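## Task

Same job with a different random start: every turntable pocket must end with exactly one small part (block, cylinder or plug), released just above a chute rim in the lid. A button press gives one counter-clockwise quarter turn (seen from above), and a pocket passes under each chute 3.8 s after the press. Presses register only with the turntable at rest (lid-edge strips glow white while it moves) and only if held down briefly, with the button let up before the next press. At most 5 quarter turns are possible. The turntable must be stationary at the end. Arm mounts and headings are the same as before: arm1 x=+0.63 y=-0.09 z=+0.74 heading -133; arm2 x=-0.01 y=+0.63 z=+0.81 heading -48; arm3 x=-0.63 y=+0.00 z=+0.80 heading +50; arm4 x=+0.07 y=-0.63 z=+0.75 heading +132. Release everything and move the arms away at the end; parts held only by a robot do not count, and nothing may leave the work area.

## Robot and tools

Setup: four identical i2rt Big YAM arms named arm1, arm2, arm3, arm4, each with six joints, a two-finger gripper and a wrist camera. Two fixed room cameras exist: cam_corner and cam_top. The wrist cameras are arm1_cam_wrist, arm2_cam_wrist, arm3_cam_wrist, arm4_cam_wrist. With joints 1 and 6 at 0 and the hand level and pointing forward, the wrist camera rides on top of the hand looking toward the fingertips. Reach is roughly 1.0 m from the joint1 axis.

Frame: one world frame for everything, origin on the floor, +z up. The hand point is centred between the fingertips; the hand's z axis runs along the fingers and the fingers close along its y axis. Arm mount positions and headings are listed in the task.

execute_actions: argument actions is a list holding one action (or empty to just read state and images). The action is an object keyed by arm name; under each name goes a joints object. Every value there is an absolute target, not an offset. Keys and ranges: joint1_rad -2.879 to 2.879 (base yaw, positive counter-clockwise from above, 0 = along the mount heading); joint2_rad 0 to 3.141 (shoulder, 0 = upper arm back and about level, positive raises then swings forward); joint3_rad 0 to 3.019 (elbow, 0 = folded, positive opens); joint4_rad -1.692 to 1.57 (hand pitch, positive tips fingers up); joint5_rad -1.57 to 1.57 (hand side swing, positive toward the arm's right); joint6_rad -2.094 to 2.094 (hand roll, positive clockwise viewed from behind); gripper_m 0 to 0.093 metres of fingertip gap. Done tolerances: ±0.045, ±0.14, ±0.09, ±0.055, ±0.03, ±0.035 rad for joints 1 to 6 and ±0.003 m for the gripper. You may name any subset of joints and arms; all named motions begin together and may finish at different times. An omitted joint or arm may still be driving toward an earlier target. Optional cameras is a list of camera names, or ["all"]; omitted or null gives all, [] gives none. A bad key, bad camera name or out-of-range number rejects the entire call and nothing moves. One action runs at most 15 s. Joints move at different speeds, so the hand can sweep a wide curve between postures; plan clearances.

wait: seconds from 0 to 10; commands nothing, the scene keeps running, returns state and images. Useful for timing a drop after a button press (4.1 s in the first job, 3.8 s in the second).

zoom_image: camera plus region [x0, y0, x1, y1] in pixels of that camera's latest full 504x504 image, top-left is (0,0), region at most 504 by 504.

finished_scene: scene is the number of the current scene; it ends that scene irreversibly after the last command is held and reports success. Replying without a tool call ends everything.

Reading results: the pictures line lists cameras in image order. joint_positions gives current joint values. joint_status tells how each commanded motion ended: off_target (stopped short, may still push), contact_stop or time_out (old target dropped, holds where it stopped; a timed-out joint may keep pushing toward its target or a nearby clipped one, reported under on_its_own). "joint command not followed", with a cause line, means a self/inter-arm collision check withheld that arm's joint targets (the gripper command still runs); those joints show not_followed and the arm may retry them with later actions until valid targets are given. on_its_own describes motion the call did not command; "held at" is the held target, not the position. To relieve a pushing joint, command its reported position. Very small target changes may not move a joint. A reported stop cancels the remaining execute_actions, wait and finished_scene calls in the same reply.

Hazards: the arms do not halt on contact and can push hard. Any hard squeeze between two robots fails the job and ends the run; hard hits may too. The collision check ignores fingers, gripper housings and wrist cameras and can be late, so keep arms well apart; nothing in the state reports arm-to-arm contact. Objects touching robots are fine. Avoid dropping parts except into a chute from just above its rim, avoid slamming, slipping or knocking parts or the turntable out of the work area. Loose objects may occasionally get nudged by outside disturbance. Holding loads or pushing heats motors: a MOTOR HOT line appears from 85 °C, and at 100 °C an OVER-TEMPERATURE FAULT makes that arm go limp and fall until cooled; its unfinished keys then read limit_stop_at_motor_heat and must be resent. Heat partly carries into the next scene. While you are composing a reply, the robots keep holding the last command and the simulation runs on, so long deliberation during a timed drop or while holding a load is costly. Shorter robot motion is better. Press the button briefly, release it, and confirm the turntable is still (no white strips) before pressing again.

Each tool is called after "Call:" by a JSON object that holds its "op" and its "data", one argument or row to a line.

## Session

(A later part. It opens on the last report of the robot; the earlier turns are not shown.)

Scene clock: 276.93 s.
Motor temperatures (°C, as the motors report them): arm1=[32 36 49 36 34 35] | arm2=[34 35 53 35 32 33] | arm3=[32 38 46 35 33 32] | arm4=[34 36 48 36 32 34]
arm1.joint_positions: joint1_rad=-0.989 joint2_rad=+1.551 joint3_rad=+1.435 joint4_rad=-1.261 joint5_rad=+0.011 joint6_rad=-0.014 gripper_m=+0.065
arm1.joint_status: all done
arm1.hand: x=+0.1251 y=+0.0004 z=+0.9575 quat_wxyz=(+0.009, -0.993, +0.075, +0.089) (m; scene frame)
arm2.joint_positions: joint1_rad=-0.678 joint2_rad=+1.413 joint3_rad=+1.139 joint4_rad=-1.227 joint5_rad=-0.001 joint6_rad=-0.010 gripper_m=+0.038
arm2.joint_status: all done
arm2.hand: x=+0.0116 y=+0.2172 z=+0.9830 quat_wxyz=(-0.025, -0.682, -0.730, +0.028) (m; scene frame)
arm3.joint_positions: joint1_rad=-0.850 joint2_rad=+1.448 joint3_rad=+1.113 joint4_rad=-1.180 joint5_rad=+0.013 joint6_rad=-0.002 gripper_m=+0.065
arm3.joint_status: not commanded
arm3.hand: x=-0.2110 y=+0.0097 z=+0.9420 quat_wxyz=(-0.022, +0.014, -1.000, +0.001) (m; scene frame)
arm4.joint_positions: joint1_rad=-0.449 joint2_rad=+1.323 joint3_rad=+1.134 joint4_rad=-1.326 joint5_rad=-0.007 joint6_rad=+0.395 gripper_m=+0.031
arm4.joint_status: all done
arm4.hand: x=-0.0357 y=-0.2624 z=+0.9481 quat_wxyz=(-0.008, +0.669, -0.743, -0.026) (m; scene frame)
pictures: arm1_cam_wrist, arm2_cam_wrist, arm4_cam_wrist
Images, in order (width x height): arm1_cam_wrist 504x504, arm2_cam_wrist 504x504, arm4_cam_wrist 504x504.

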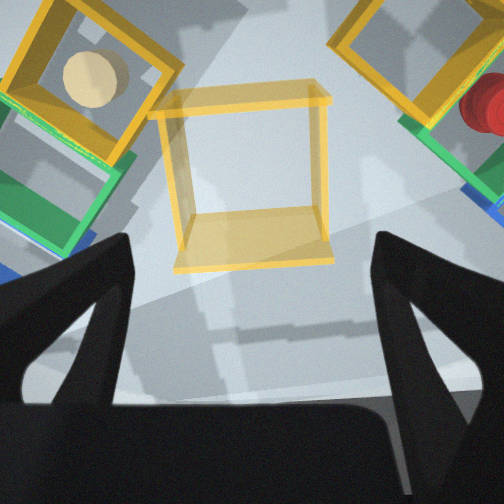

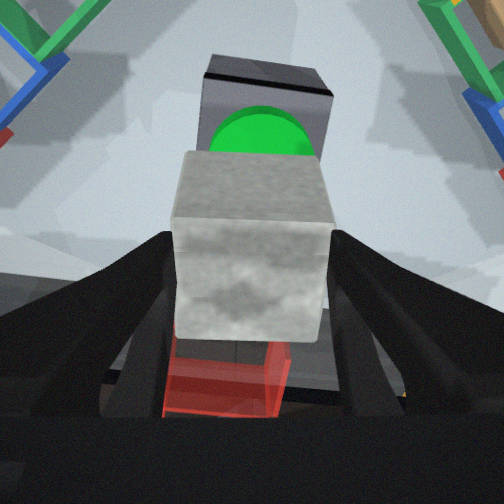

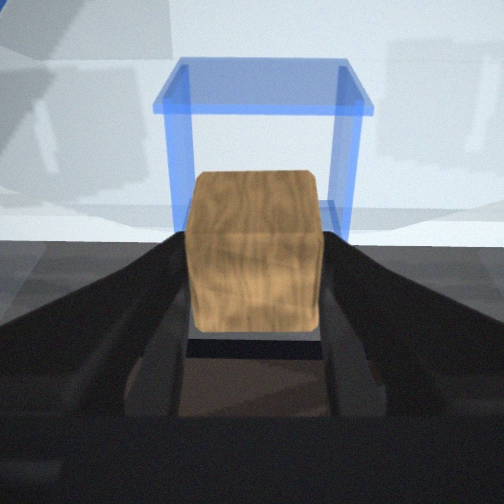

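Call:
{"op": "execute_actions", "data": {
  "actions": [
    {"arm2":{"joints":{"joint2_rad":1.55}}}
  ],
  "cameras": ["cam_top"]
}}

Call:
{"op": "execute_actions", "data": {
  "actions": [
    {"arm2":{"joints":{"joint2_rad":1.3}}}
  ],
  "cameras": ["arm3_cam_wrist"]
}}

Call:
{"op": "execute_actions", "data": {
  "actions": [
    {"arm2":{"joints":{"joint1_rad":-0.625,"joint2_rad":1.13,"joint3_rad":0.845,"joint4_rad":-1.19}}}
  ],
  "cameras": ["arm3_cam_wrist"]
}}

Call:
{"op": "wait", "data": {
  "seconds": 0.8
}}

Call:
{"op": "wait", "data": {
  "seconds": 0.5
}}

Scene clock: 293.00 s.
Motor temperatures (°C, as the motors report them): arm1=[32 36 51 36 34 35] | arm2=[34 35 53 35 32 33] | arm3=[32 38 46 35 33 32] | arm4=[34 36 48 36 32 34]
arm1.joint_positions: joint1_rad=-0.989 joint2_rad=+1.551 joint3_rad=+1.435 joint4_rad=-1.261 joint5_rad=+0.011 joint6_rad=-0.014 gripper_m=+0.065
arm1.joint_status: not commanded
arm1.hand: x=+0.1251 y=+0.0004 z=+0.9575 quat_wxyz=(+0.009, -0.993, +0.075, +0.089) (m; scene frame)
arm2.joint_positions: joint1_rad=-0.678 joint2_rad=+1.515 joint3_rad=+1.154 joint4_rad=-1.224 joint5_rad=-0.001 joint6_rad=-0.007 gripper_m=+0.038
arm2.joint_status: all done
arm2.hand: x=+0.0118 y=+0.2091 z=+0.9478 quat_wxyz=(+0.006, -0.684, -0.730, -0.001) (m; scene frame)
arm3.joint_positions: joint1_rad=-0.850 joint2_rad=+1.448 joint3_rad=+1.113 joint4_rad=-1.180 joint5_rad=+0.013 joint6_rad=-0.002 gripper_m=+0.065
arm3.joint_status: not commanded
arm3.hand: x=-0.2110 y=+0.0097 z=+0.9420 quat_wxyz=(-0.022, +0.014, -1.000, +0.001) (m; scene frame)
arm4.joint_positions: joint1_rad=-0.449 joint2_rad=+1.323 joint3_rad=+1.134 joint4_rad=-1.326 joint5_rad=-0.007 joint6_rad=+0.395 gripper_m=+0.031
arm4.joint_status: not commanded
arm4.hand: x=-0.0357 y=-0.2624 z=+0.9481 quat_wxyz=(-0.008, +0.669, -0.743, -0.026) (m; scene frame)
pictures: cam_top
Images, in order (width x height): cam_top 504x504.

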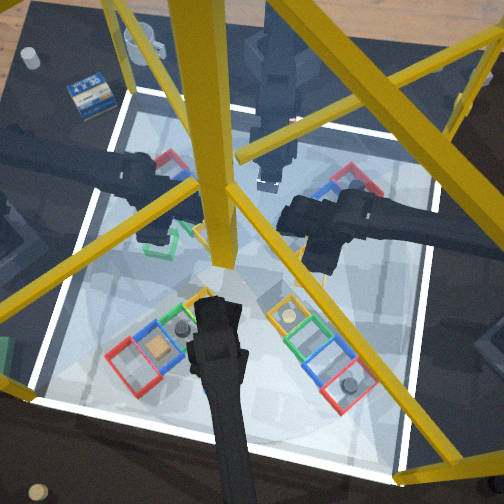

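Scene clock: 294.23 s.
Motor temperatures (°C, as the motors report them): arm1=[32 36 52 36 34 35] | arm2=[34 35 53 35 32 33] | arm3=[32 38 46 35 33 32] | arm4=[34 36 48 36 32 34]
arm1.joint_positions: joint1_rad=-0.989 joint2_rad=+1.551 joint3_rad=+1.435 joint4_rad=-1.261 joint5_rad=+0.011 joint6_rad=-0.014 gripper_m=+0.065
arm1.joint_status: not commanded
arm1.hand: x=+0.1251 y=+0.0004 z=+0.9575 quat_wxyz=(+0.009, -0.993, +0.075, +0.089) (m; scene frame)
arm2.joint_positions: joint1_rad=-0.678 joint2_rad=+1.293 joint3_rad=+1.144 joint4_rad=-1.224 joint5_rad=-0.001 joint6_rad=-0.007 gripper_m=+0.038
arm2.joint_status: all done
arm2.hand: x=+0.0117 y=+0.2225 z=+1.0317 quat_wxyz=(-0.071, -0.680, -0.726, +0.072) (m; scene frame)
arm3.joint_positions: joint1_rad=-0.850 joint2_rad=+1.448 joint3_rad=+1.113 joint4_rad=-1.180 joint5_rad=+0.013 joint6_rad=-0.002 gripper_m=+0.065
arm3.joint_status: not commanded
arm3.hand: x=-0.2110 y=+0.0097 z=+0.9420 quat_wxyz=(-0.022, +0.014, -1.000, +0.001) (m; scene frame)
arm4.joint_positions: joint1_rad=-0.449 joint2_rad=+1.323 joint3_rad=+1.134 joint4_rad=-1.326 joint5_rad=-0.007 joint6_rad=+0.395 gripper_m=+0.031
arm4.joint_status: not commanded
arm4.hand: x=-0.0357 y=-0.2624 z=+0.9481 quat_wxyz=(-0.008, +0.669, -0.743, -0.026) (m; scene frame)
pictures: arm3_cam_wrist
Images, in order (width x height): arm3_cam_wrist 504x504.

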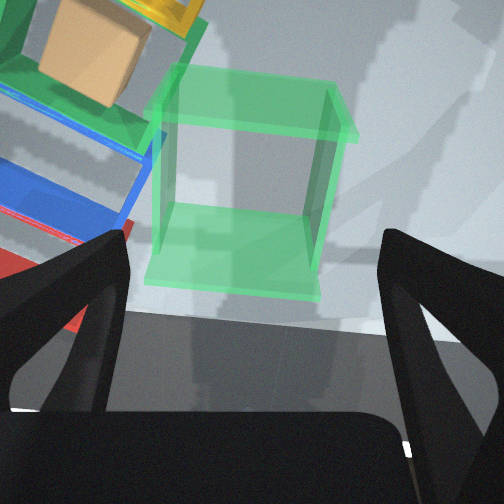

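Scene clock: 295.27 s.
Motor temperatures (°C, as the motors report them): arm1=[32 36 52 36 34 35] | arm2=[34 35 53 35 32 33] | arm3=[32 38 46 35 33 32] | arm4=[34 36 48 36 32 34]
arm1.joint_positions: joint1_rad=-0.989 joint2_rad=+1.551 joint3_rad=+1.435 joint4_rad=-1.261 joint5_rad=+0.011 joint6_rad=-0.014 gripper_m=+0.065
arm1.joint_status: not commanded
arm1.hand: x=+0.1251 y=+0.0004 z=+0.9575 quat_wxyz=(+0.009, -0.993, +0.075, +0.089) (m; scene frame)
arm2.joint_positions: joint1_rad=-0.624 joint2_rad=+1.127 joint3_rad=+0.838 joint4_rad=-1.197 joint5_rad=-0.001 joint6_rad=-0.007 gripper_m=+0.038
arm2.joint_status: all done
arm2.hand: x=+0.0219 y=+0.3251 z=+0.9637 quat_wxyz=(-0.031, -0.663, -0.748, +0.032) (m; scene frame)
arm3.joint_positions: joint1_rad=-0.850 joint2_rad=+1.448 joint3_rad=+1.113 joint4_rad=-1.180 joint5_rad=+0.013 joint6_rad=-0.002 gripper_m=+0.065
arm3.joint_status: not commanded
arm3.hand: x=-0.2110 y=+0.0097 z=+0.9420 quat_wxyz=(-0.022, +0.014, -1.000, +0.001) (m; scene frame)
arm4.joint_positions: joint1_rad=-0.449 joint2_rad=+1.323 joint3_rad=+1.134 joint4_rad=-1.326 joint5_rad=-0.007 joint6_rad=+0.395 gripper_m=+0.031
arm4.joint_status: not commanded
arm4.hand: x=-0.0357 y=-0.2624 z=+0.9481 quat_wxyz=(-0.008, +0.669, -0.743, -0.026) (m; scene frame)
pictures: arm3_cam_wrist
Images, in order (width x height): arm3_cam_wrist 504x504.

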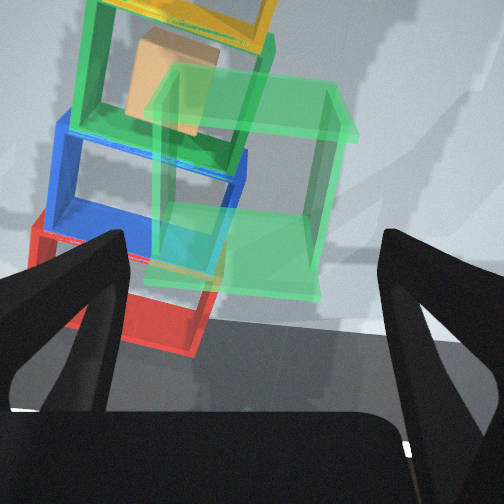

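Scene clock: 296.07 s.
Motor temperatures (°C, as the motors report them): arm1=[32 36 52 36 34 35] | arm2=[34 35 53 35 32 33] | arm3=[32 38 46 35 33 32] | arm4=[34 36 48 36 32 34]
arm1.joint_positions: joint1_rad=-0.989 joint2_rad=+1.551 joint3_rad=+1.435 joint4_rad=-1.261 joint5_rad=+0.011 joint6_rad=-0.014 gripper_m=+0.065
arm1.joint_status: not commanded
arm1.hand: x=+0.1251 y=+0.0004 z=+0.9575 quat_wxyz=(+0.009, -0.993, +0.075, +0.089) (m; scene frame)
arm2.joint_positions: joint1_rad=-0.624 joint2_rad=+1.127 joint3_rad=+0.838 joint4_rad=-1.197 joint5_rad=-0.001 joint6_rad=-0.007 gripper_m=+0.038
arm2.joint_status: all done
arm2.hand: x=+0.0219 y=+0.3251 z=+0.9637 quat_wxyz=(-0.031, -0.663, -0.748, +0.032) (m; scene frame)
arm3.joint_positions: joint1_rad=-0.850 joint2_rad=+1.448 joint3_rad=+1.113 joint4_rad=-1.180 joint5_rad=+0.013 joint6_rad=-0.002 gripper_m=+0.065
arm3.joint_status: not commanded
arm3.hand: x=-0.2110 y=+0.0097 z=+0.9420 quat_wxyz=(-0.022, +0.014, -1.000, +0.001) (m; scene frame)
arm4.joint_positions: joint1_rad=-0.449 joint2_rad=+1.323 joint3_rad=+1.134 joint4_rad=-1.326 joint5_rad=-0.007 joint6_rad=+0.395 gripper_m=+0.031
arm4.joint_status: not commanded
arm4.hand: x=-0.0357 y=-0.2624 z=+0.9481 quat_wxyz=(-0.008, +0.669, -0.743, -0.026) (m; scene frame)
wait: 0.80 s; at rest by 0.27 s
pictures: arm1_cam_wrist, arm2_cam_wrist, arm3_cam_wrist, arm4_cam_wrist, cam_corner, cam_top
Images, in order (width x height): arm1_cam_wrist 504x504, arm2_cam_wrist 504x504, arm3_cam_wrist 504x504, arm4_cam_wrist 504x504, cam_corner 504x504, cam_top 504x504.

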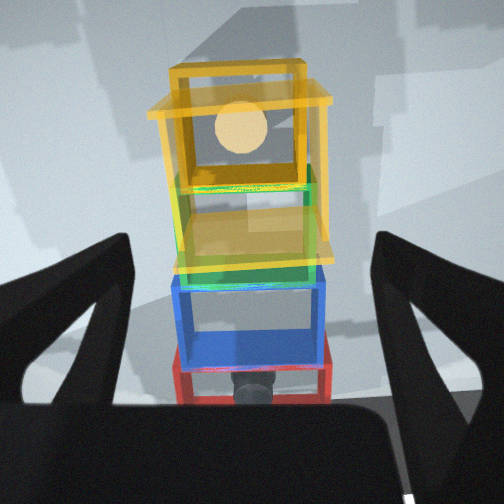

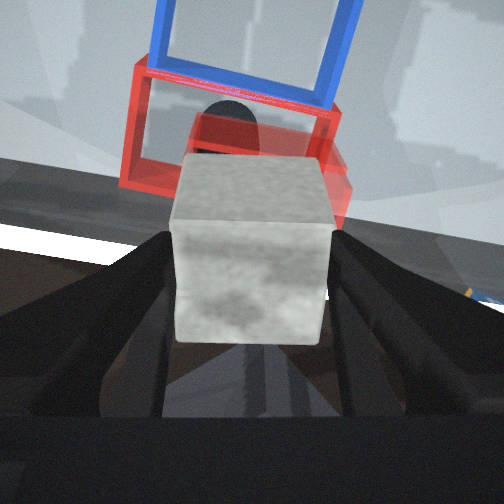

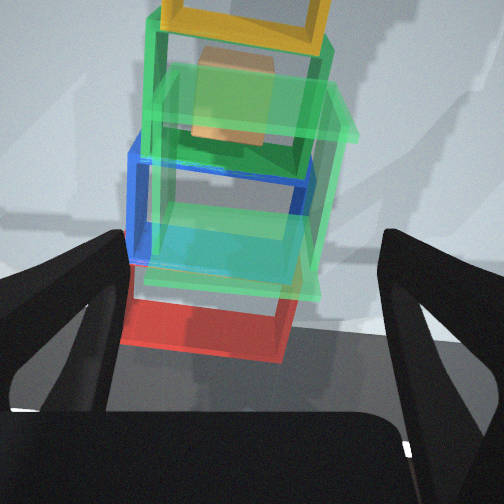

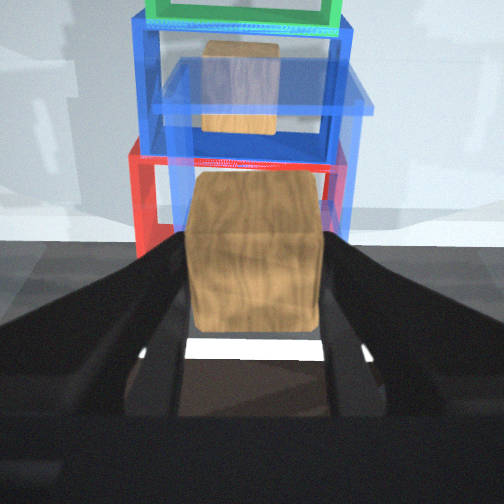

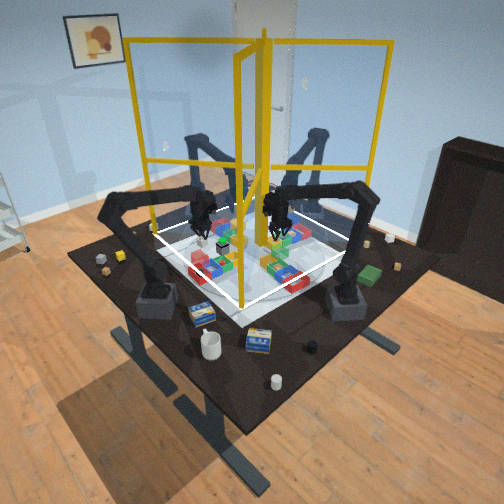

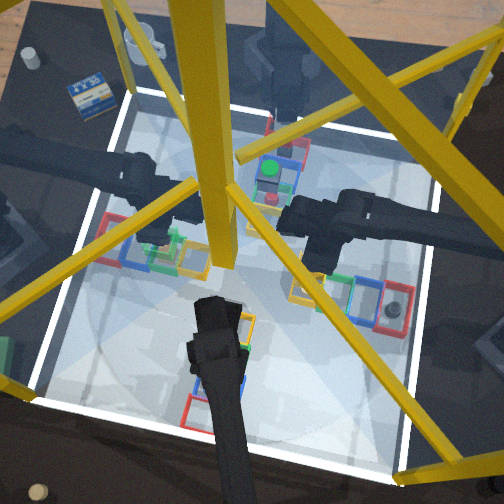

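Scene clock: 296.57 s.
Motor temperatures (°C, as the motors report them): arm1=[32 36 52 36 34 35] | arm2=[34 35 53 35 32 33] | arm3=[32 38 46 35 33 32] | arm4=[34 36 48 36 32 34]
arm1.joint_positions: joint1_rad=-0.989 joint2_rad=+1.551 joint3_rad=+1.435 joint4_rad=-1.261 joint5_rad=+0.011 joint6_rad=-0.014 gripper_m=+0.065
arm1.joint_status: not commanded
arm1.hand: x=+0.1251 y=+0.0004 z=+0.9575 quat_wxyz=(+0.009, -0.993, +0.075, +0.089) (m; scene frame)
arm2.joint_positions: joint1_rad=-0.624 joint2_rad=+1.127 joint3_rad=+0.838 joint4_rad=-1.197 joint5_rad=-0.001 joint6_rad=-0.007 gripper_m=+0.038
arm2.joint_status: all done
arm2.hand: x=+0.0219 y=+0.3251 z=+0.9637 quat_wxyz=(-0.031, -0.663, -0.748, +0.032) (m; scene frame)
arm3.joint_positions: joint1_rad=-0.850 joint2_rad=+1.448 joint3_rad=+1.113 joint4_rad=-1.180 joint5_rad=+0.013 joint6_rad=-0.002 gripper_m=+0.065
arm3.joint_status: not commanded
arm3.hand: x=-0.2110 y=+0.0097 z=+0.9420 quat_wxyz=(-0.022, +0.014, -1.000, +0.001) (m; scene frame)
arm4.joint_positions: joint1_rad=-0.449 joint2_rad=+1.323 joint3_rad=+1.134 joint4_rad=-1.326 joint5_rad=-0.007 joint6_rad=+0.395 gripper_m=+0.031
arm4.joint_status: not commanded
arm4.hand: x=-0.0357 y=-0.2624 z=+0.9481 quat_wxyz=(-0.008, +0.669, -0.743, -0.026) (m; scene frame)
wait: 0.50 s; at rest by 0.27 s
pictures: arm1_cam_wrist, arm2_cam_wrist, arm3_cam_wrist, arm4_cam_wrist, cam_corner, cam_top
Images, in order (width x height): arm1_cam_wrist 504x504, arm2_cam_wrist 504x504, arm3_cam_wrist 504x504, arm4_cam_wrist 504x504, cam_corner 504x504, cam_top 504x504.

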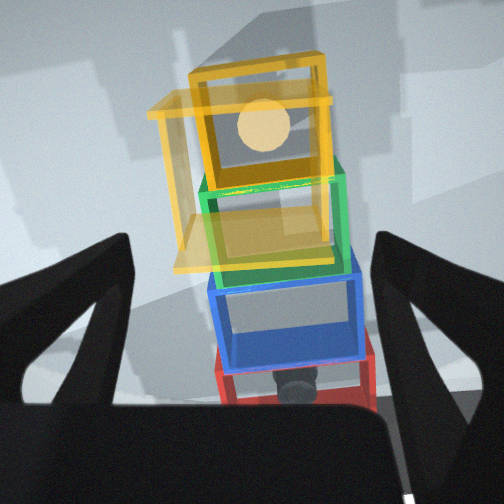

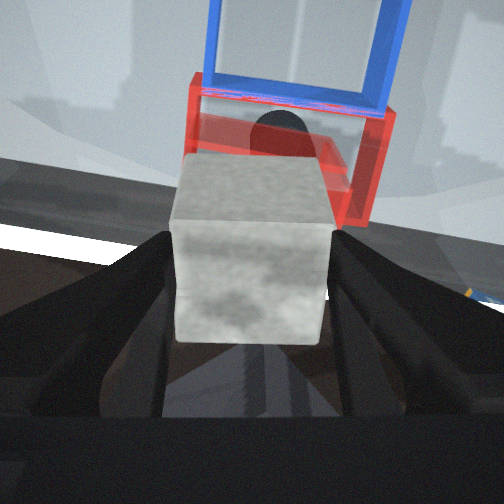

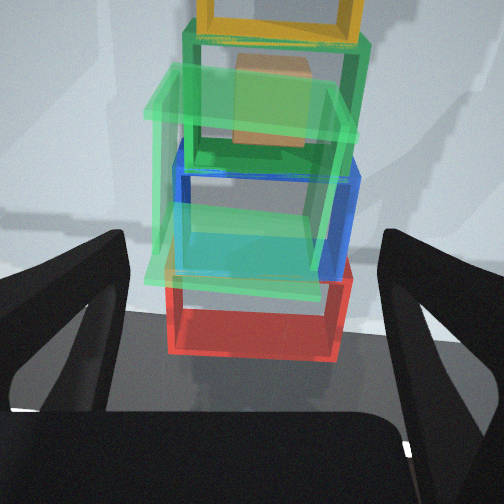

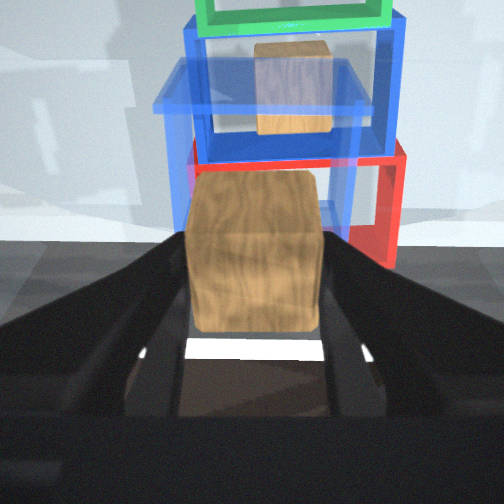

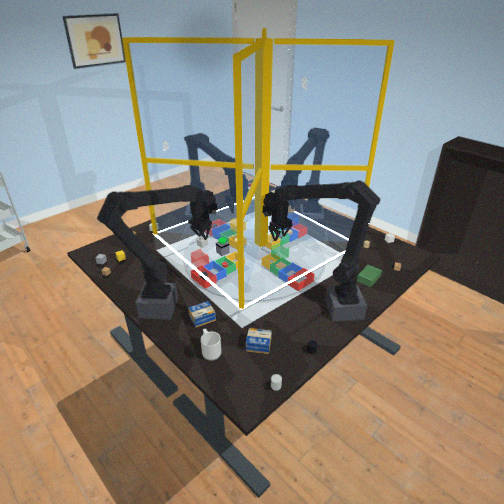

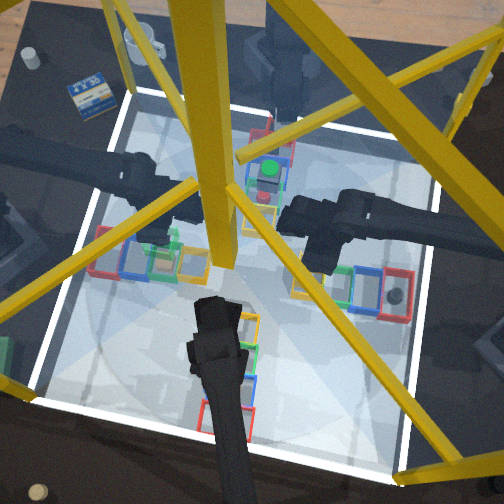

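Call:
{"op": "zoom_image", "data": {
  "camera": "arm2_cam_wrist",
  "region": [150, 60, 410, 260]
}}

Region (150, 60, 410, 260) of arm2_cam_wrist's 504x504 image, scaled by 1.938, with more detail than that image has; it fills the top 388 rows of this view, and the rest is white.

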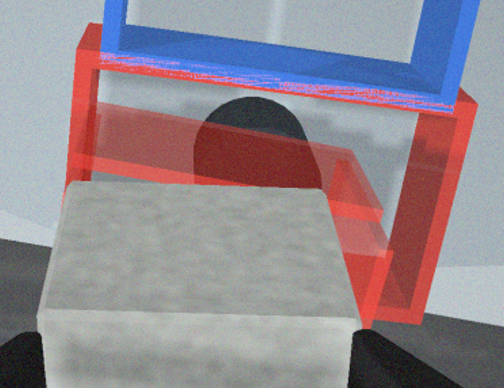

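Call:
{"op": "execute_actions", "data": {
  "actions": [
    {"arm2":{"joints":{"joint4_rad":-1.262,"joint6_rad":0.215}},"arm1":{"joints":{"joint2_rad":0.9,"joint3_rad":1.3,"joint4_rad":-1.5}},"arm3":{"joints":{"joint2_rad":0.8,"joint3_rad":1.15,"joint4_rad":-1.5}}}
  ],
  "cameras": ["arm2_cam_wrist","cam_top"]
}}

Call:
{"op": "execute_actions", "data": {
  "actions": [
    {"arm1":{"joints":{"joint1_rad":0.59,"joint2_rad":0.738,"joint3_rad":1.2}},"arm3":{"joints":{"joint1_rad":0.86,"joint2_rad":0.738}}}
  ],
  "cameras": []
}}

Call:
{"op": "execute_actions", "data": {
  "actions": [
    {"arm1":{"joints":{"joint2_rad":1.3,"joint3_rad":0.729,"joint4_rad":-0.89}},"arm3":{"joints":{"joint2_rad":1.47,"joint3_rad":0.679,"joint4_rad":-0.67}}}
  ],
  "cameras": ["arm1_cam_wrist","arm3_cam_wrist"]
}}

Scene clock: 333.70 s.
Motor temperatures (°C, as the motors report them): arm1=[32 37 53 36 34 35] | arm2=[34 35 53 35 32 33] | arm3=[32 38 47 35 33 32] | arm4=[34 36 48 36 32 34]
arm1.joint_positions: joint1_rad=-0.989 joint2_rad=+0.894 joint3_rad=+1.302 joint4_rad=-1.485 joint5_rad=+0.011 joint6_rad=-0.014 gripper_m=+0.065
arm1.joint_status: all done
arm1.hand: x=+0.3243 y=-0.0307 z=+1.1390 quat_wxyz=(+0.022, -0.969, +0.074, +0.236) (m; scene frame)
arm2.joint_positions: joint1_rad=-0.624 joint2_rad=+1.127 joint3_rad=+0.838 joint4_rad=-1.251 joint5_rad=-0.001 joint6_rad=+0.205 gripper_m=+0.038
arm2.joint_status: all done
arm2.hand: x=+0.0204 y=+0.3383 z=+0.9628 quat_wxyz=(-0.012, -0.739, -0.674, +0.013) (m; scene frame)
arm3.joint_positions: joint1_rad=-0.850 joint2_rad=+0.790 joint3_rad=+1.113 joint4_rad=-1.487 joint5_rad=+0.013 joint6_rad=-0.002 gripper_m=+0.065
arm3.joint_status: all done
arm3.hand: x=-0.3627 y=+0.0037 z=+1.1429 quat_wxyz=(-0.196, +0.011, -0.981, -0.001) (m; scene frame)
arm4.joint_positions: joint1_rad=-0.449 joint2_rad=+1.323 joint3_rad=+1.134 joint4_rad=-1.326 joint5_rad=-0.007 joint6_rad=+0.395 gripper_m=+0.031
arm4.joint_status: not commanded
arm4.hand: x=-0.0357 y=-0.2624 z=+0.9481 quat_wxyz=(-0.008, +0.669, -0.743, -0.026) (m; scene frame)
pictures: arm2_cam_wrist, cam_top
Images, in order (width x height): arm2_cam_wrist 504x504, cam_top 504x504.

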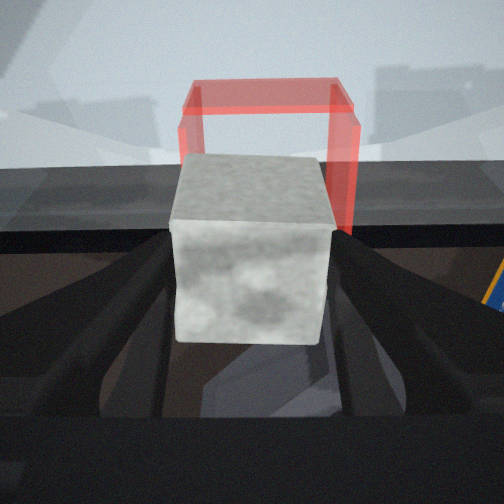

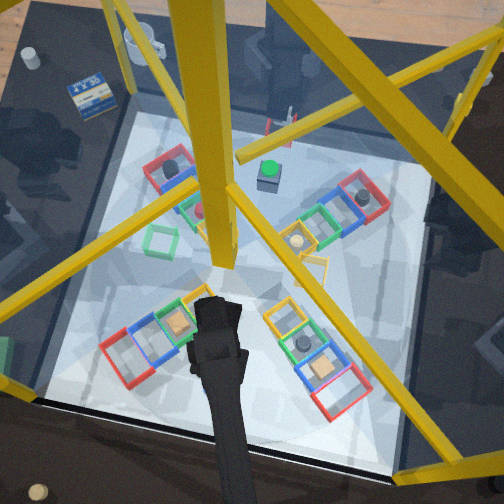

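Scene clock: 335.53 s.
Motor temperatures (°C, as the motors report them): arm1=[32 36 52 36 34 35] | arm2=[34 34 53 35 32 33] | arm3=[32 38 47 35 33 32] | arm4=[34 36 48 36 32 34]
arm1.joint_positions: joint1_rad=+0.585 joint2_rad=+0.733 joint3_rad=+1.208 joint4_rad=-1.485 joint5_rad=+0.009 joint6_rad=-0.014 gripper_m=+0.065
arm1.joint_status: all done
arm1.hand: x=+0.5821 y=-0.3350 z=+1.1431 quat_wxyz=(-0.183, -0.728, -0.625, +0.213) (m; scene frame)
arm2.joint_positions: joint1_rad=-0.624 joint2_rad=+1.127 joint3_rad=+0.838 joint4_rad=-1.251 joint5_rad=-0.001 joint6_rad=+0.205 gripper_m=+0.038
arm2.joint_status: not commanded
arm2.hand: x=+0.0204 y=+0.3383 z=+0.9628 quat_wxyz=(-0.012, -0.739, -0.674, +0.013) (m; scene frame)
arm3.joint_positions: joint1_rad=+0.855 joint2_rad=+0.738 joint3_rad=+1.113 joint4_rad=-1.487 joint5_rad=+0.011 joint6_rad=-0.002 gripper_m=+0.065
arm3.joint_status: all done
arm3.hand: x=-0.6633 y=+0.2484 z=+1.1615 quat_wxyz=(-0.152, +0.739, -0.632, -0.177) (m; scene frame)
arm4.joint_positions: joint1_rad=-0.449 joint2_rad=+1.323 joint3_rad=+1.134 joint4_rad=-1.326 joint5_rad=-0.007 joint6_rad=+0.395 gripper_m=+0.031
arm4.joint_status: not commanded
arm4.hand: x=-0.0357 y=-0.2624 z=+0.9481 quat_wxyz=(-0.008, +0.669, -0.743, -0.026) (m; scene frame)
pictures: none
No camera images: the call's "cameras" was empty. Leave "cameras" out to get every camera's image.

Scene clock: 336.97 s.
Motor temperatures (°C, as the motors report them): arm1=[32 36 52 36 34 35] | arm2=[34 34 53 35 32 33] | arm3=[32 38 47 35 33 32] | arm4=[34 36 48 36 32 34]
arm1.joint_positions: joint1_rad=+0.585 joint2_rad=+1.300 joint3_rad=+0.728 joint4_rad=-0.907 joint5_rad=+0.009 joint6_rad=-0.014 gripper_m=+0.065
arm1.joint_status: all done
arm1.hand: x=+0.5751 y=-0.4109 z=+0.8052 quat_wxyz=(-0.034, -0.756, -0.653, +0.036) (m; scene frame)
arm2.joint_positions: joint1_rad=-0.624 joint2_rad=+1.127 joint3_rad=+0.838 joint4_rad=-1.251 joint5_rad=-0.001 joint6_rad=+0.205 gripper_m=+0.038
arm2.joint_status: not commanded
arm2.hand: x=+0.0204 y=+0.3383 z=+0.9628 quat_wxyz=(-0.012, -0.739, -0.674, +0.013) (m; scene frame)
arm3.joint_positions: joint1_rad=+0.855 joint2_rad=+1.461 joint3_rad=+0.667 joint4_rad=-0.688 joint5_rad=+0.011 joint6_rad=-0.002 gripper_m=+0.065
arm3.joint_status: all done
arm3.hand: x=-0.6814 y=+0.3369 z=+0.8049 quat_wxyz=(-0.033, +0.761, -0.647, -0.038) (m; scene frame)
arm4.joint_positions: joint1_rad=-0.449 joint2_rad=+1.323 joint3_rad=+1.134 joint4_rad=-1.326 joint5_rad=-0.007 joint6_rad=+0.395 gripper_m=+0.031
arm4.joint_status: not commanded
arm4.hand: x=-0.0357 y=-0.2624 z=+0.9481 quat_wxyz=(-0.008, +0.669, -0.743, -0.026) (m; scene frame)
pictures: arm1_cam_wrist, arm3_cam_wrist
Images, in order (width x height): arm1_cam_wrist 504x504, arm3_cam_wrist 504x504.

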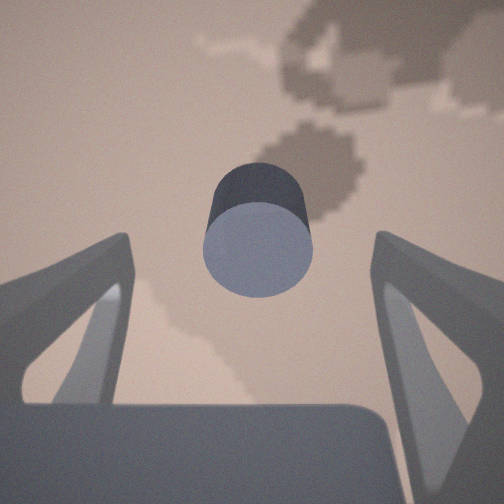

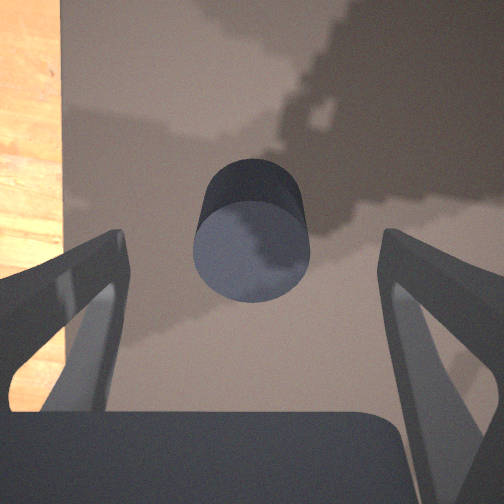

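Call:
{"op": "execute_actions", "data": {
  "actions": [
    {"arm1":{"joints":{"joint2_rad":1.47}},"arm3":{"joints":{"joint2_rad":1.625}},"arm2":{"joints":{"joint1_rad":-0.652,"joint4_rad":-1.292}}}
  ],
  "cameras": ["arm1_cam_wrist","arm3_cam_wrist","arm2_cam_wrist"]
}}

Scene clock: 369.53 s.
Motor temperatures (°C, as the motors report them): arm1=[32 36 48 36 34 35] | arm2=[34 34 53 34 32 33] | arm3=[32 37 45 35 33 32] | arm4=[34 36 47 36 32 34]
arm1.joint_positions: joint1_rad=+0.585 joint2_rad=+1.469 joint3_rad=+0.728 joint4_rad=-0.904 joint5_rad=+0.009 joint6_rad=-0.014 gripper_m=+0.065
arm1.joint_status: all done
arm1.hand: x=+0.5782 y=-0.3963 z=+0.7541 quat_wxyz=(+0.019, -0.756, -0.654, -0.027) (m; scene frame)
arm2.joint_positions: joint1_rad=-0.647 joint2_rad=+1.127 joint3_rad=+0.838 joint4_rad=-1.281 joint5_rad=-0.001 joint6_rad=+0.205 gripper_m=+0.038
arm2.joint_status: all done
arm2.hand: x=+0.0130 y=+0.3449 z=+0.9628 quat_wxyz=(+0.000, -0.747, -0.665, +0.004) (m; scene frame)
arm3.joint_positions: joint1_rad=+0.855 joint2_rad=+1.630 joint3_rad=+0.667 joint4_rad=-0.685 joint5_rad=+0.011 joint6_rad=-0.002 gripper_m=+0.065
arm3.joint_status: all done
arm3.hand: x=-0.6778 y=+0.3117 z=+0.7533 quat_wxyz=(+0.021, +0.762, -0.647, +0.024) (m; scene frame)
arm4.joint_positions: joint1_rad=-0.449 joint2_rad=+1.323 joint3_rad=+1.134 joint4_rad=-1.326 joint5_rad=-0.007 joint6_rad=+0.395 gripper_m=+0.031
arm4.joint_status: not commanded
arm4.hand: x=-0.0357 y=-0.2624 z=+0.9481 quat_wxyz=(-0.008, +0.669, -0.743, -0.026) (m; scene frame)
pictures: arm1_cam_wrist, arm2_cam_wrist, arm3_cam_wrist
Images, in order (width x height): arm1_cam_wrist 504x504, arm2_cam_wrist 504x504, arm3_cam_wrist 504x504.

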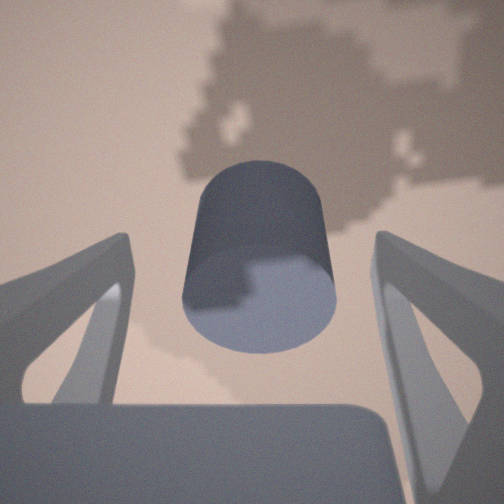

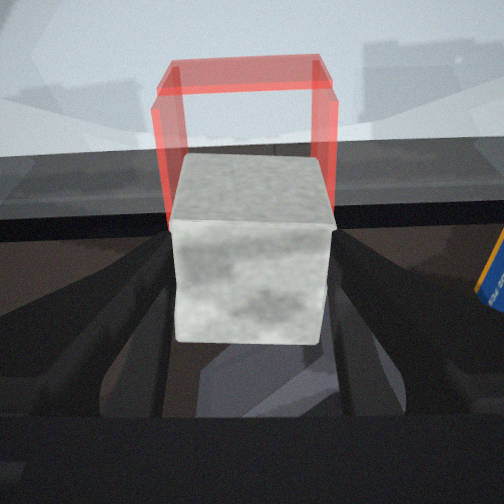

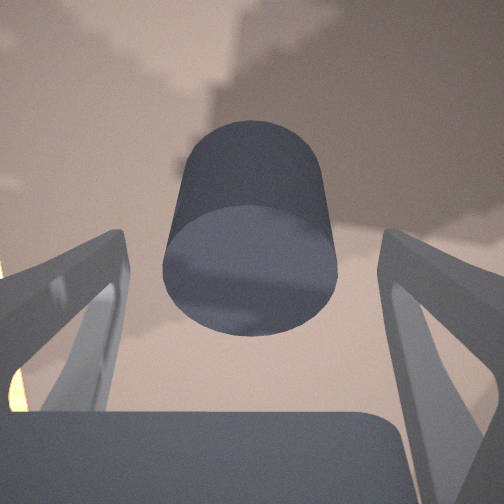

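Call:
{"op": "execute_actions", "data": {
  "actions": [
    {"arm3":{"joints":{"joint4_rad":-0.625}},"arm2":{"joints":{"joint4_rad":-1.31}}}
  ],
  "cameras": []
}}

Call:
{"op": "execute_actions", "data": {
  "actions": [
    {"arm1":{"joints":{"gripper_m":0.02}},"arm3":{"joints":{"gripper_m":0.02}}}
  ],
  "cameras": ["arm1_cam_wrist","arm3_cam_wrist"]
}}

Scene clock: 379.47 s.
Motor temperatures (°C, as the motors report them): arm1=[32 36 47 36 34 35] | arm2=[34 34 53 34 32 33] | arm3=[32 38 45 35 33 32] | arm4=[34 36 47 36 32 34]
arm1.joint_positions: joint1_rad=+0.585 joint2_rad=+1.469 joint3_rad=+0.728 joint4_rad=-0.904 joint5_rad=+0.009 joint6_rad=-0.014 gripper_m=+0.065
arm1.joint_status: not commanded
arm1.hand: x=+0.5782 y=-0.3963 z=+0.7541 quat_wxyz=(+0.019, -0.756, -0.654, -0.027) (m; scene frame)
arm2.joint_positions: joint1_rad=-0.647 joint2_rad=+1.127 joint3_rad=+0.838 joint4_rad=-1.299 joint5_rad=-0.001 joint6_rad=+0.205 gripper_m=+0.038
arm2.joint_status: all done
arm2.hand: x=+0.0127 y=+0.3493 z=+0.9628 quat_wxyz=(+0.007, -0.747, -0.665, -0.001) (m; scene frame)
arm3.joint_positions: joint1_rad=+0.855 joint2_rad=+1.630 joint3_rad=+0.667 joint4_rad=-0.642 joint5_rad=+0.011 joint6_rad=-0.002 gripper_m=+0.065
arm3.joint_status: all done
arm3.hand: x=-0.6795 y=+0.3222 z=+0.7529 quat_wxyz=(+0.007, +0.762, -0.647, +0.008) (m; scene frame)
arm4.joint_positions: joint1_rad=-0.449 joint2_rad=+1.323 joint3_rad=+1.134 joint4_rad=-1.326 joint5_rad=-0.007 joint6_rad=+0.395 gripper_m=+0.031
arm4.joint_status: not commanded
arm4.hand: x=-0.0357 y=-0.2624 z=+0.9481 quat_wxyz=(-0.008, +0.669, -0.743, -0.026) (m; scene frame)
pictures: none
No camera images: the call's "cameras" was empty. Leave "cameras" out to get every camera's image.

Scene clock: 380.07 s.
Motor temperatures (°C, as the motors report them): arm1=[32 36 47 36 34 35] | arm2=[34 34 53 34 32 33] | arm3=[32 38 45 35 33 32] | arm4=[34 36 47 36 32 34]
arm1.joint_positions: joint1_rad=+0.585 joint2_rad=+1.469 joint3_rad=+0.728 joint4_rad=-0.904 joint5_rad=+0.010 joint6_rad=-0.014 gripper_m=+0.034
arm1.joint_status: gripper_m off_target (ended at +0.034, target +0.020)
arm1.hand: x=+0.5781 y=-0.3963 z=+0.7541 quat_wxyz=(+0.019, -0.756, -0.654, -0.027) (m; scene frame)
arm2.joint_positions: joint1_rad=-0.647 joint2_rad=+1.127 joint3_rad=+0.838 joint4_rad=-1.299 joint5_rad=-0.001 joint6_rad=+0.205 gripper_m=+0.038
arm2.joint_status: not commanded
arm2.hand: x=+0.0127 y=+0.3493 z=+0.9628 quat_wxyz=(+0.007, -0.747, -0.665, -0.001) (m; scene frame)
arm3.joint_positions: joint1_rad=+0.855 joint2_rad=+1.630 joint3_rad=+0.667 joint4_rad=-0.641 joint5_rad=+0.010 joint6_rad=-0.002 gripper_m=+0.035
arm3.joint_status: gripper_m off_target (ended at +0.035, target +0.020)
arm3.hand: x=-0.6797 y=+0.3223 z=+0.7529 quat_wxyz=(+0.007, +0.762, -0.647, +0.008) (m; scene frame)
arm4.joint_positions: joint1_rad=-0.449 joint2_rad=+1.323 joint3_rad=+1.134 joint4_rad=-1.326 joint5_rad=-0.007 joint6_rad=+0.395 gripper_m=+0.031
arm4.joint_status: not commanded
arm4.hand: x=-0.0357 y=-0.2624 z=+0.9481 quat_wxyz=(-0.008, +0.669, -0.743, -0.026) (m; scene frame)
pictures: arm1_cam_wrist, arm3_cam_wrist
Images, in order (width x height): arm1_cam_wrist 504x504, arm3_cam_wrist 504x504.

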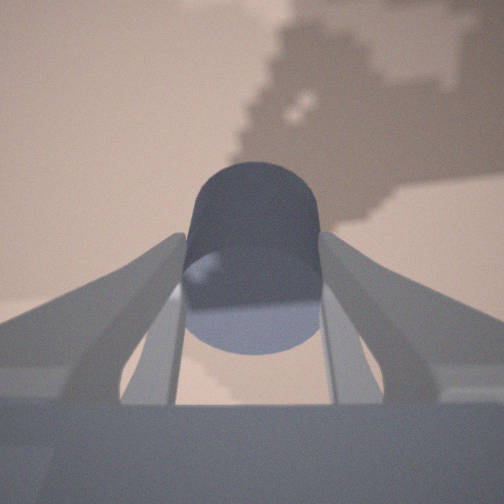

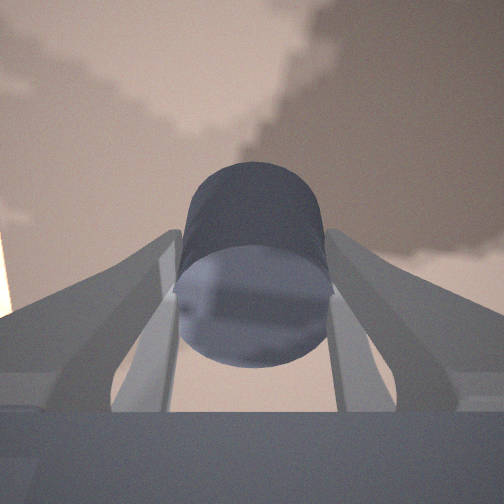

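Call:
{"op": "execute_actions", "data": {
  "actions": [
    {"arm1":{"joints":{"joint2_rad":1.1}},"arm3":{"joints":{"joint2_rad":1.25}},"arm2":{"joints":{"joint2_rad":1.05,"joint3_rad":1.0}}}
  ],
  "cameras": []
}}

Call:
{"op": "execute_actions", "data": {
  "actions": [
    {"arm1":{"joints":{"joint2_rad":0.738,"joint3_rad":1.207,"joint4_rad":-1.5}},"arm3":{"joints":{"joint2_rad":0.738,"joint3_rad":1.207,"joint4_rad":-1.5}},"arm2":{"joints":{"joint1_rad":-0.682,"joint2_rad":1.3,"joint3_rad":1.18,"joint4_rad":-1.215,"joint6_rad":0.0}}}
  ],
  "cameras": []
}}

Call:
{"op": "execute_actions", "data": {
  "actions": [
    {"arm1":{"joints":{"joint1_rad":-0.993,"joint3_rad":1.3}},"arm3":{"joints":{"joint1_rad":-0.855}},"arm2":{"joints":{"joint2_rad":1.41}}}
  ],
  "cameras": []
}}

Call:
{"op": "execute_actions", "data": {
  "actions": [
    {"arm1":{"joints":{"joint2_rad":1.55,"joint3_rad":1.485,"joint4_rad":-1.225}},"arm3":{"joints":{"joint2_rad":1.42,"joint3_rad":1.121,"joint4_rad":-1.165}}}
  ],
  "cameras": ["arm1_cam_wrist","arm2_cam_wrist","arm3_cam_wrist","arm4_cam_wrist"]
}}

Scene clock: 395.07 s.
Motor temperatures (°C, as the motors report them): arm1=[32 36 47 36 34 35] | arm2=[34 34 53 34 32 33] | arm3=[32 38 44 35 33 32] | arm4=[34 36 47 36 32 34]
arm1.joint_positions: joint1_rad=+0.585 joint2_rad=+1.087 joint3_rad=+0.728 joint4_rad=-0.904 joint5_rad=+0.010 joint6_rad=-0.014 gripper_m=+0.034
arm1.joint_status: all done
arm1.hand: x=+0.5728 y=-0.4182 z=+0.8721 quat_wxyz=(-0.103, -0.748, -0.645, +0.119) (m; scene frame)
arm2.joint_positions: joint1_rad=-0.647 joint2_rad=+1.042 joint3_rad=+0.976 joint4_rad=-1.303 joint5_rad=-0.001 joint6_rad=+0.205 gripper_m=+0.038
arm2.joint_status: all done
arm2.hand: x=+0.0166 y=+0.3125 z=+1.0416 quat_wxyz=(-0.081, -0.742, -0.662, +0.064) (m; scene frame)
arm3.joint_positions: joint1_rad=+0.855 joint2_rad=+1.245 joint3_rad=+0.667 joint4_rad=-0.641 joint5_rad=+0.010 joint6_rad=-0.002 gripper_m=+0.035
arm3.joint_status: all done
arm3.hand: x=-0.6857 y=+0.3679 z=+0.8796 quat_wxyz=(-0.117, +0.748, -0.638, -0.138) (m; scene frame)
arm4.joint_positions: joint1_rad=-0.449 joint2_rad=+1.323 joint3_rad=+1.134 joint4_rad=-1.326 joint5_rad=-0.007 joint6_rad=+0.395 gripper_m=+0.031
arm4.joint_status: not commanded
arm4.hand: x=-0.0357 y=-0.2624 z=+0.9481 quat_wxyz=(-0.008, +0.669, -0.743, -0.026) (m; scene frame)
pictures: none
No camera images: the call's "cameras" was empty. Leave "cameras" out to get every camera's image.

Scene clock: 396.53 s.
Motor temperatures (°C, as the motors report them): arm1=[32 36 47 36 34 35] | arm2=[34 34 53 34 32 33] | arm3=[32 38 45 35 33 32] | arm4=[34 36 47 36 32 34]
arm1.joint_positions: joint1_rad=+0.585 joint2_rad=+0.739 joint3_rad=+1.189 joint4_rad=-1.483 joint5_rad=+0.010 joint6_rad=-0.014 gripper_m=+0.034
arm1.joint_status: all done
arm1.hand: x=+0.5819 y=-0.3363 z=+1.1332 quat_wxyz=(-0.175, -0.731, -0.627, +0.205) (m; scene frame)
arm2.joint_positions: joint1_rad=-0.678 joint2_rad=+1.305 joint3_rad=+1.146 joint4_rad=-1.221 joint5_rad=-0.001 joint6_rad=+0.010 gripper_m=+0.038
arm2.joint_status: all done
arm2.hand: x=+0.0118 y=+0.2202 z=+1.0282 quat_wxyz=(-0.069, -0.686, -0.721, +0.069) (m; scene frame)
arm3.joint_positions: joint1_rad=+0.855 joint2_rad=+0.742 joint3_rad=+1.189 joint4_rad=-1.487 joint5_rad=+0.010 joint6_rad=-0.002 gripper_m=+0.035
arm3.joint_status: all done
arm3.hand: x=-0.6639 y=+0.2537 z=+1.1964 quat_wxyz=(-0.174, +0.732, -0.626, -0.204) (m; scene frame)
arm4.joint_positions: joint1_rad=-0.449 joint2_rad=+1.323 joint3_rad=+1.134 joint4_rad=-1.326 joint5_rad=-0.007 joint6_rad=+0.395 gripper_m=+0.031
arm4.joint_status: not commanded
arm4.hand: x=-0.0357 y=-0.2624 z=+0.9481 quat_wxyz=(-0.008, +0.669, -0.743, -0.026) (m; scene frame)
pictures: none
No camera images: the call's "cameras" was empty. Leave "cameras" out to get every camera's image.

Scene clock: 398.40 s.
Motor temperatures (°C, as the motors report them): arm1=[32 36 48 36 34 35] | arm2=[34 34 54 34 32 33] | arm3=[32 38 45 35 33 32] | arm4=[34 36 47 36 32 34]
arm1.joint_positions: joint1_rad=-0.989 joint2_rad=+0.739 joint3_rad=+1.257 joint4_rad=-1.485 joint5_rad=+0.011 joint6_rad=-0.014 gripper_m=+0.034
arm1.joint_status: all done
arm1.hand: x=+0.3689 y=-0.0379 z=+1.1588 quat_wxyz=(+0.027, -0.954, +0.073, +0.288) (m; scene frame)
arm2.joint_positions: joint1_rad=-0.678 joint2_rad=+1.416 joint3_rad=+1.146 joint4_rad=-1.221 joint5_rad=-0.001 joint6_rad=+0.010 gripper_m=+0.038
arm2.joint_status: all done
arm2.hand: x=+0.0119 y=+0.2133 z=+0.9844 quat_wxyz=(-0.028, -0.689, -0.723, +0.031) (m; scene frame)
arm3.joint_positions: joint1_rad=-0.850 joint2_rad=+0.742 joint3_rad=+1.189 joint4_rad=-1.487 joint5_rad=+0.013 joint6_rad=-0.002 gripper_m=+0.035
arm3.joint_status: all done
arm3.hand: x=-0.3677 y=+0.0031 z=+1.1900 quat_wxyz=(-0.257, +0.010, -0.966, -0.002) (m; scene frame)
arm4.joint_positions: joint1_rad=-0.449 joint2_rad=+1.323 joint3_rad=+1.134 joint4_rad=-1.326 joint5_rad=-0.007 joint6_rad=+0.395 gripper_m=+0.031
arm4.joint_status: not commanded
arm4.hand: x=-0.0357 y=-0.2624 z=+0.9481 quat_wxyz=(-0.008, +0.669, -0.743, -0.026) (m; scene frame)
pictures: none
No camera images: the call's "cameras" was empty. Leave "cameras" out to get every camera's image.

Scene clock: 399.97 s.
Motor temperatures (°C, as the motors report them): arm1=[32 36 48 36 34 35] | arm2=[34 34 54 34 32 33] | arm3=[32 38 45 35 33 32] | arm4=[34 36 47 36 32 34]
arm1.joint_positions: joint1_rad=-0.989 joint2_rad=+1.560 joint3_rad=+1.477 joint4_rad=-1.239 joint5_rad=+0.011 joint6_rad=-0.014 gripper_m=+0.034
arm1.joint_status: all done
arm1.hand: x=+0.1074 y=+0.0032 z=+0.9722 quat_wxyz=(+0.012, -0.990, +0.075, +0.116) (m; scene frame)
arm2.joint_positions: joint1_rad=-0.678 joint2_rad=+1.416 joint3_rad=+1.146 joint4_rad=-1.221 joint5_rad=-0.001 joint6_rad=+0.010 gripper_m=+0.038
arm2.joint_status: not commanded
arm2.hand: x=+0.0119 y=+0.2133 z=+0.9844 quat_wxyz=(-0.028, -0.689, -0.723, +0.031) (m; scene frame)
arm3.joint_positions: joint1_rad=-0.850 joint2_rad=+1.432 joint3_rad=+1.110 joint4_rad=-1.180 joint5_rad=+0.013 joint6_rad=-0.002 gripper_m=+0.035
arm3.joint_status: all done
arm3.hand: x=-0.2126 y=+0.0098 z=+0.9469 quat_wxyz=(-0.028, +0.014, -1.000, +0.001) (m; scene frame)
arm4.joint_positions: joint1_rad=-0.449 joint2_rad=+1.323 joint3_rad=+1.134 joint4_rad=-1.326 joint5_rad=-0.007 joint6_rad=+0.395 gripper_m=+0.031
arm4.joint_status: not commanded
arm4.hand: x=-0.0357 y=-0.2624 z=+0.9481 quat_wxyz=(-0.008, +0.669, -0.743, -0.026) (m; scene frame)
pictures: arm1_cam_wrist, arm2_cam_wrist, arm3_cam_wrist, arm4_cam_wrist
Images, in order (width x height): arm1_cam_wrist 504x504, arm2_cam_wrist 504x504, arm3_cam_wrist 504x504, arm4_cam_wrist 504x504.

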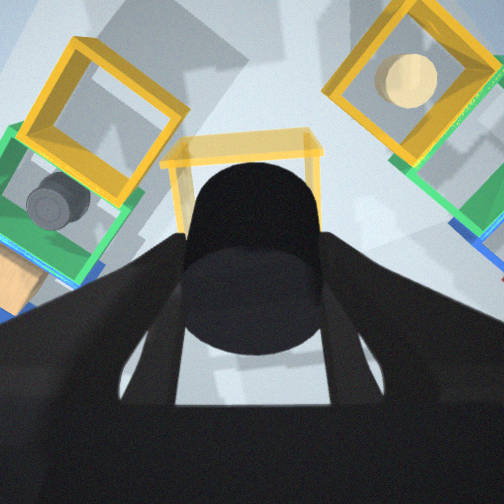

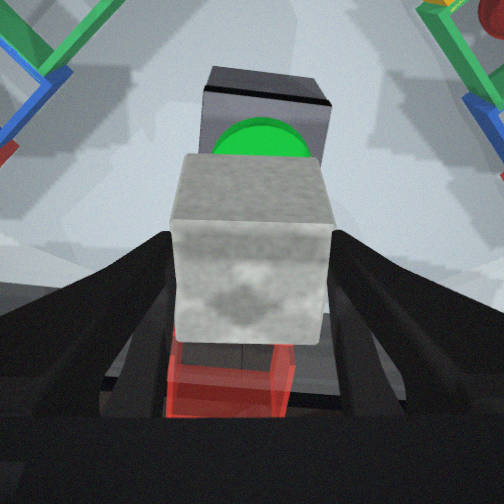

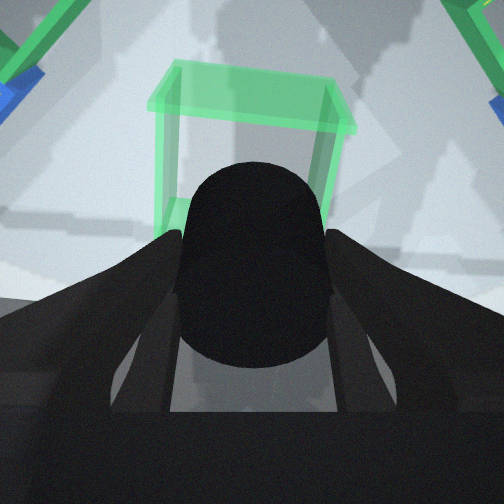

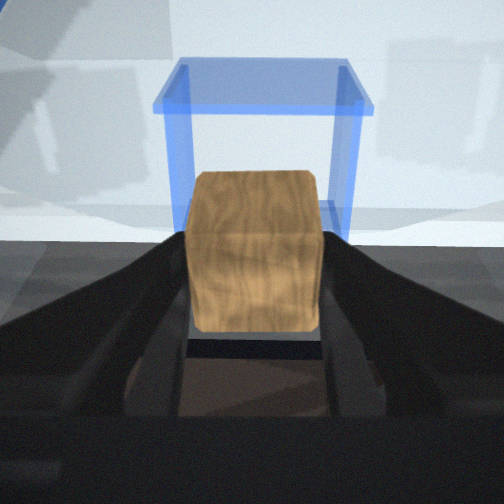

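Call:
{"op": "execute_actions", "data": {
  "actions": [
    {"arm1":{"joints":{"joint2_rad":1.585,"joint4_rad":-1.305}}}
  ],
  "cameras": ["arm1_cam_wrist"]
}}

Scene clock: 415.37 s.
Motor temperatures (°C, as the motors report them): arm1=[32 37 49 36 34 35] | arm2=[34 35 55 34 32 33] | arm3=[32 38 46 35 33 32] | arm4=[34 36 47 36 32 34]
arm1.joint_positions: joint1_rad=-0.989 joint2_rad=+1.560 joint3_rad=+1.477 joint4_rad=-1.289 joint5_rad=+0.011 joint6_rad=-0.014 gripper_m=+0.034
arm1.joint_status: all done
arm1.hand: x=+0.1192 y=+0.0013 z=+0.9697 quat_wxyz=(+0.010, -0.993, +0.074, +0.091) (m; scene frame)
arm2.joint_positions: joint1_rad=-0.678 joint2_rad=+1.416 joint3_rad=+1.146 joint4_rad=-1.221 joint5_rad=-0.001 joint6_rad=+0.010 gripper_m=+0.038
arm2.joint_status: not commanded
arm2.hand: x=+0.0119 y=+0.2133 z=+0.9844 quat_wxyz=(-0.028, -0.689, -0.723, +0.031) (m; scene frame)
arm3.joint_positions: joint1_rad=-0.850 joint2_rad=+1.432 joint3_rad=+1.110 joint4_rad=-1.180 joint5_rad=+0.013 joint6_rad=-0.002 gripper_m=+0.035
arm3.joint_status: not commanded
arm3.hand: x=-0.2126 y=+0.0098 z=+0.9469 quat_wxyz=(-0.028, +0.014, -1.000, +0.001) (m; scene frame)
arm4.joint_positions: joint1_rad=-0.449 joint2_rad=+1.323 joint3_rad=+1.134 joint4_rad=-1.326 joint5_rad=-0.007 joint6_rad=+0.395 gripper_m=+0.031
arm4.joint_status: not commanded
arm4.hand: x=-0.0357 y=-0.2624 z=+0.9481 quat_wxyz=(-0.008, +0.669, -0.743, -0.026) (m; scene frame)
pictures: arm1_cam_wrist
Images, in order (width x height): arm1_cam_wrist 504x504.

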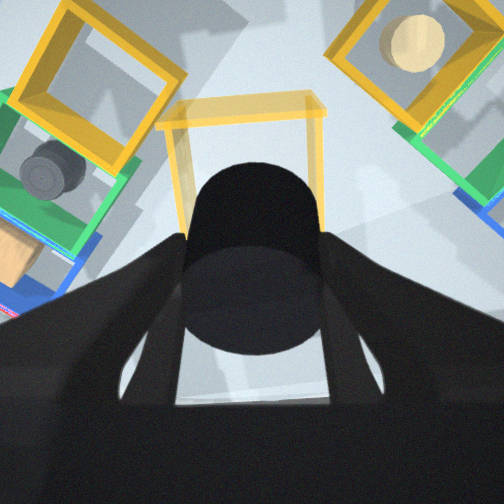

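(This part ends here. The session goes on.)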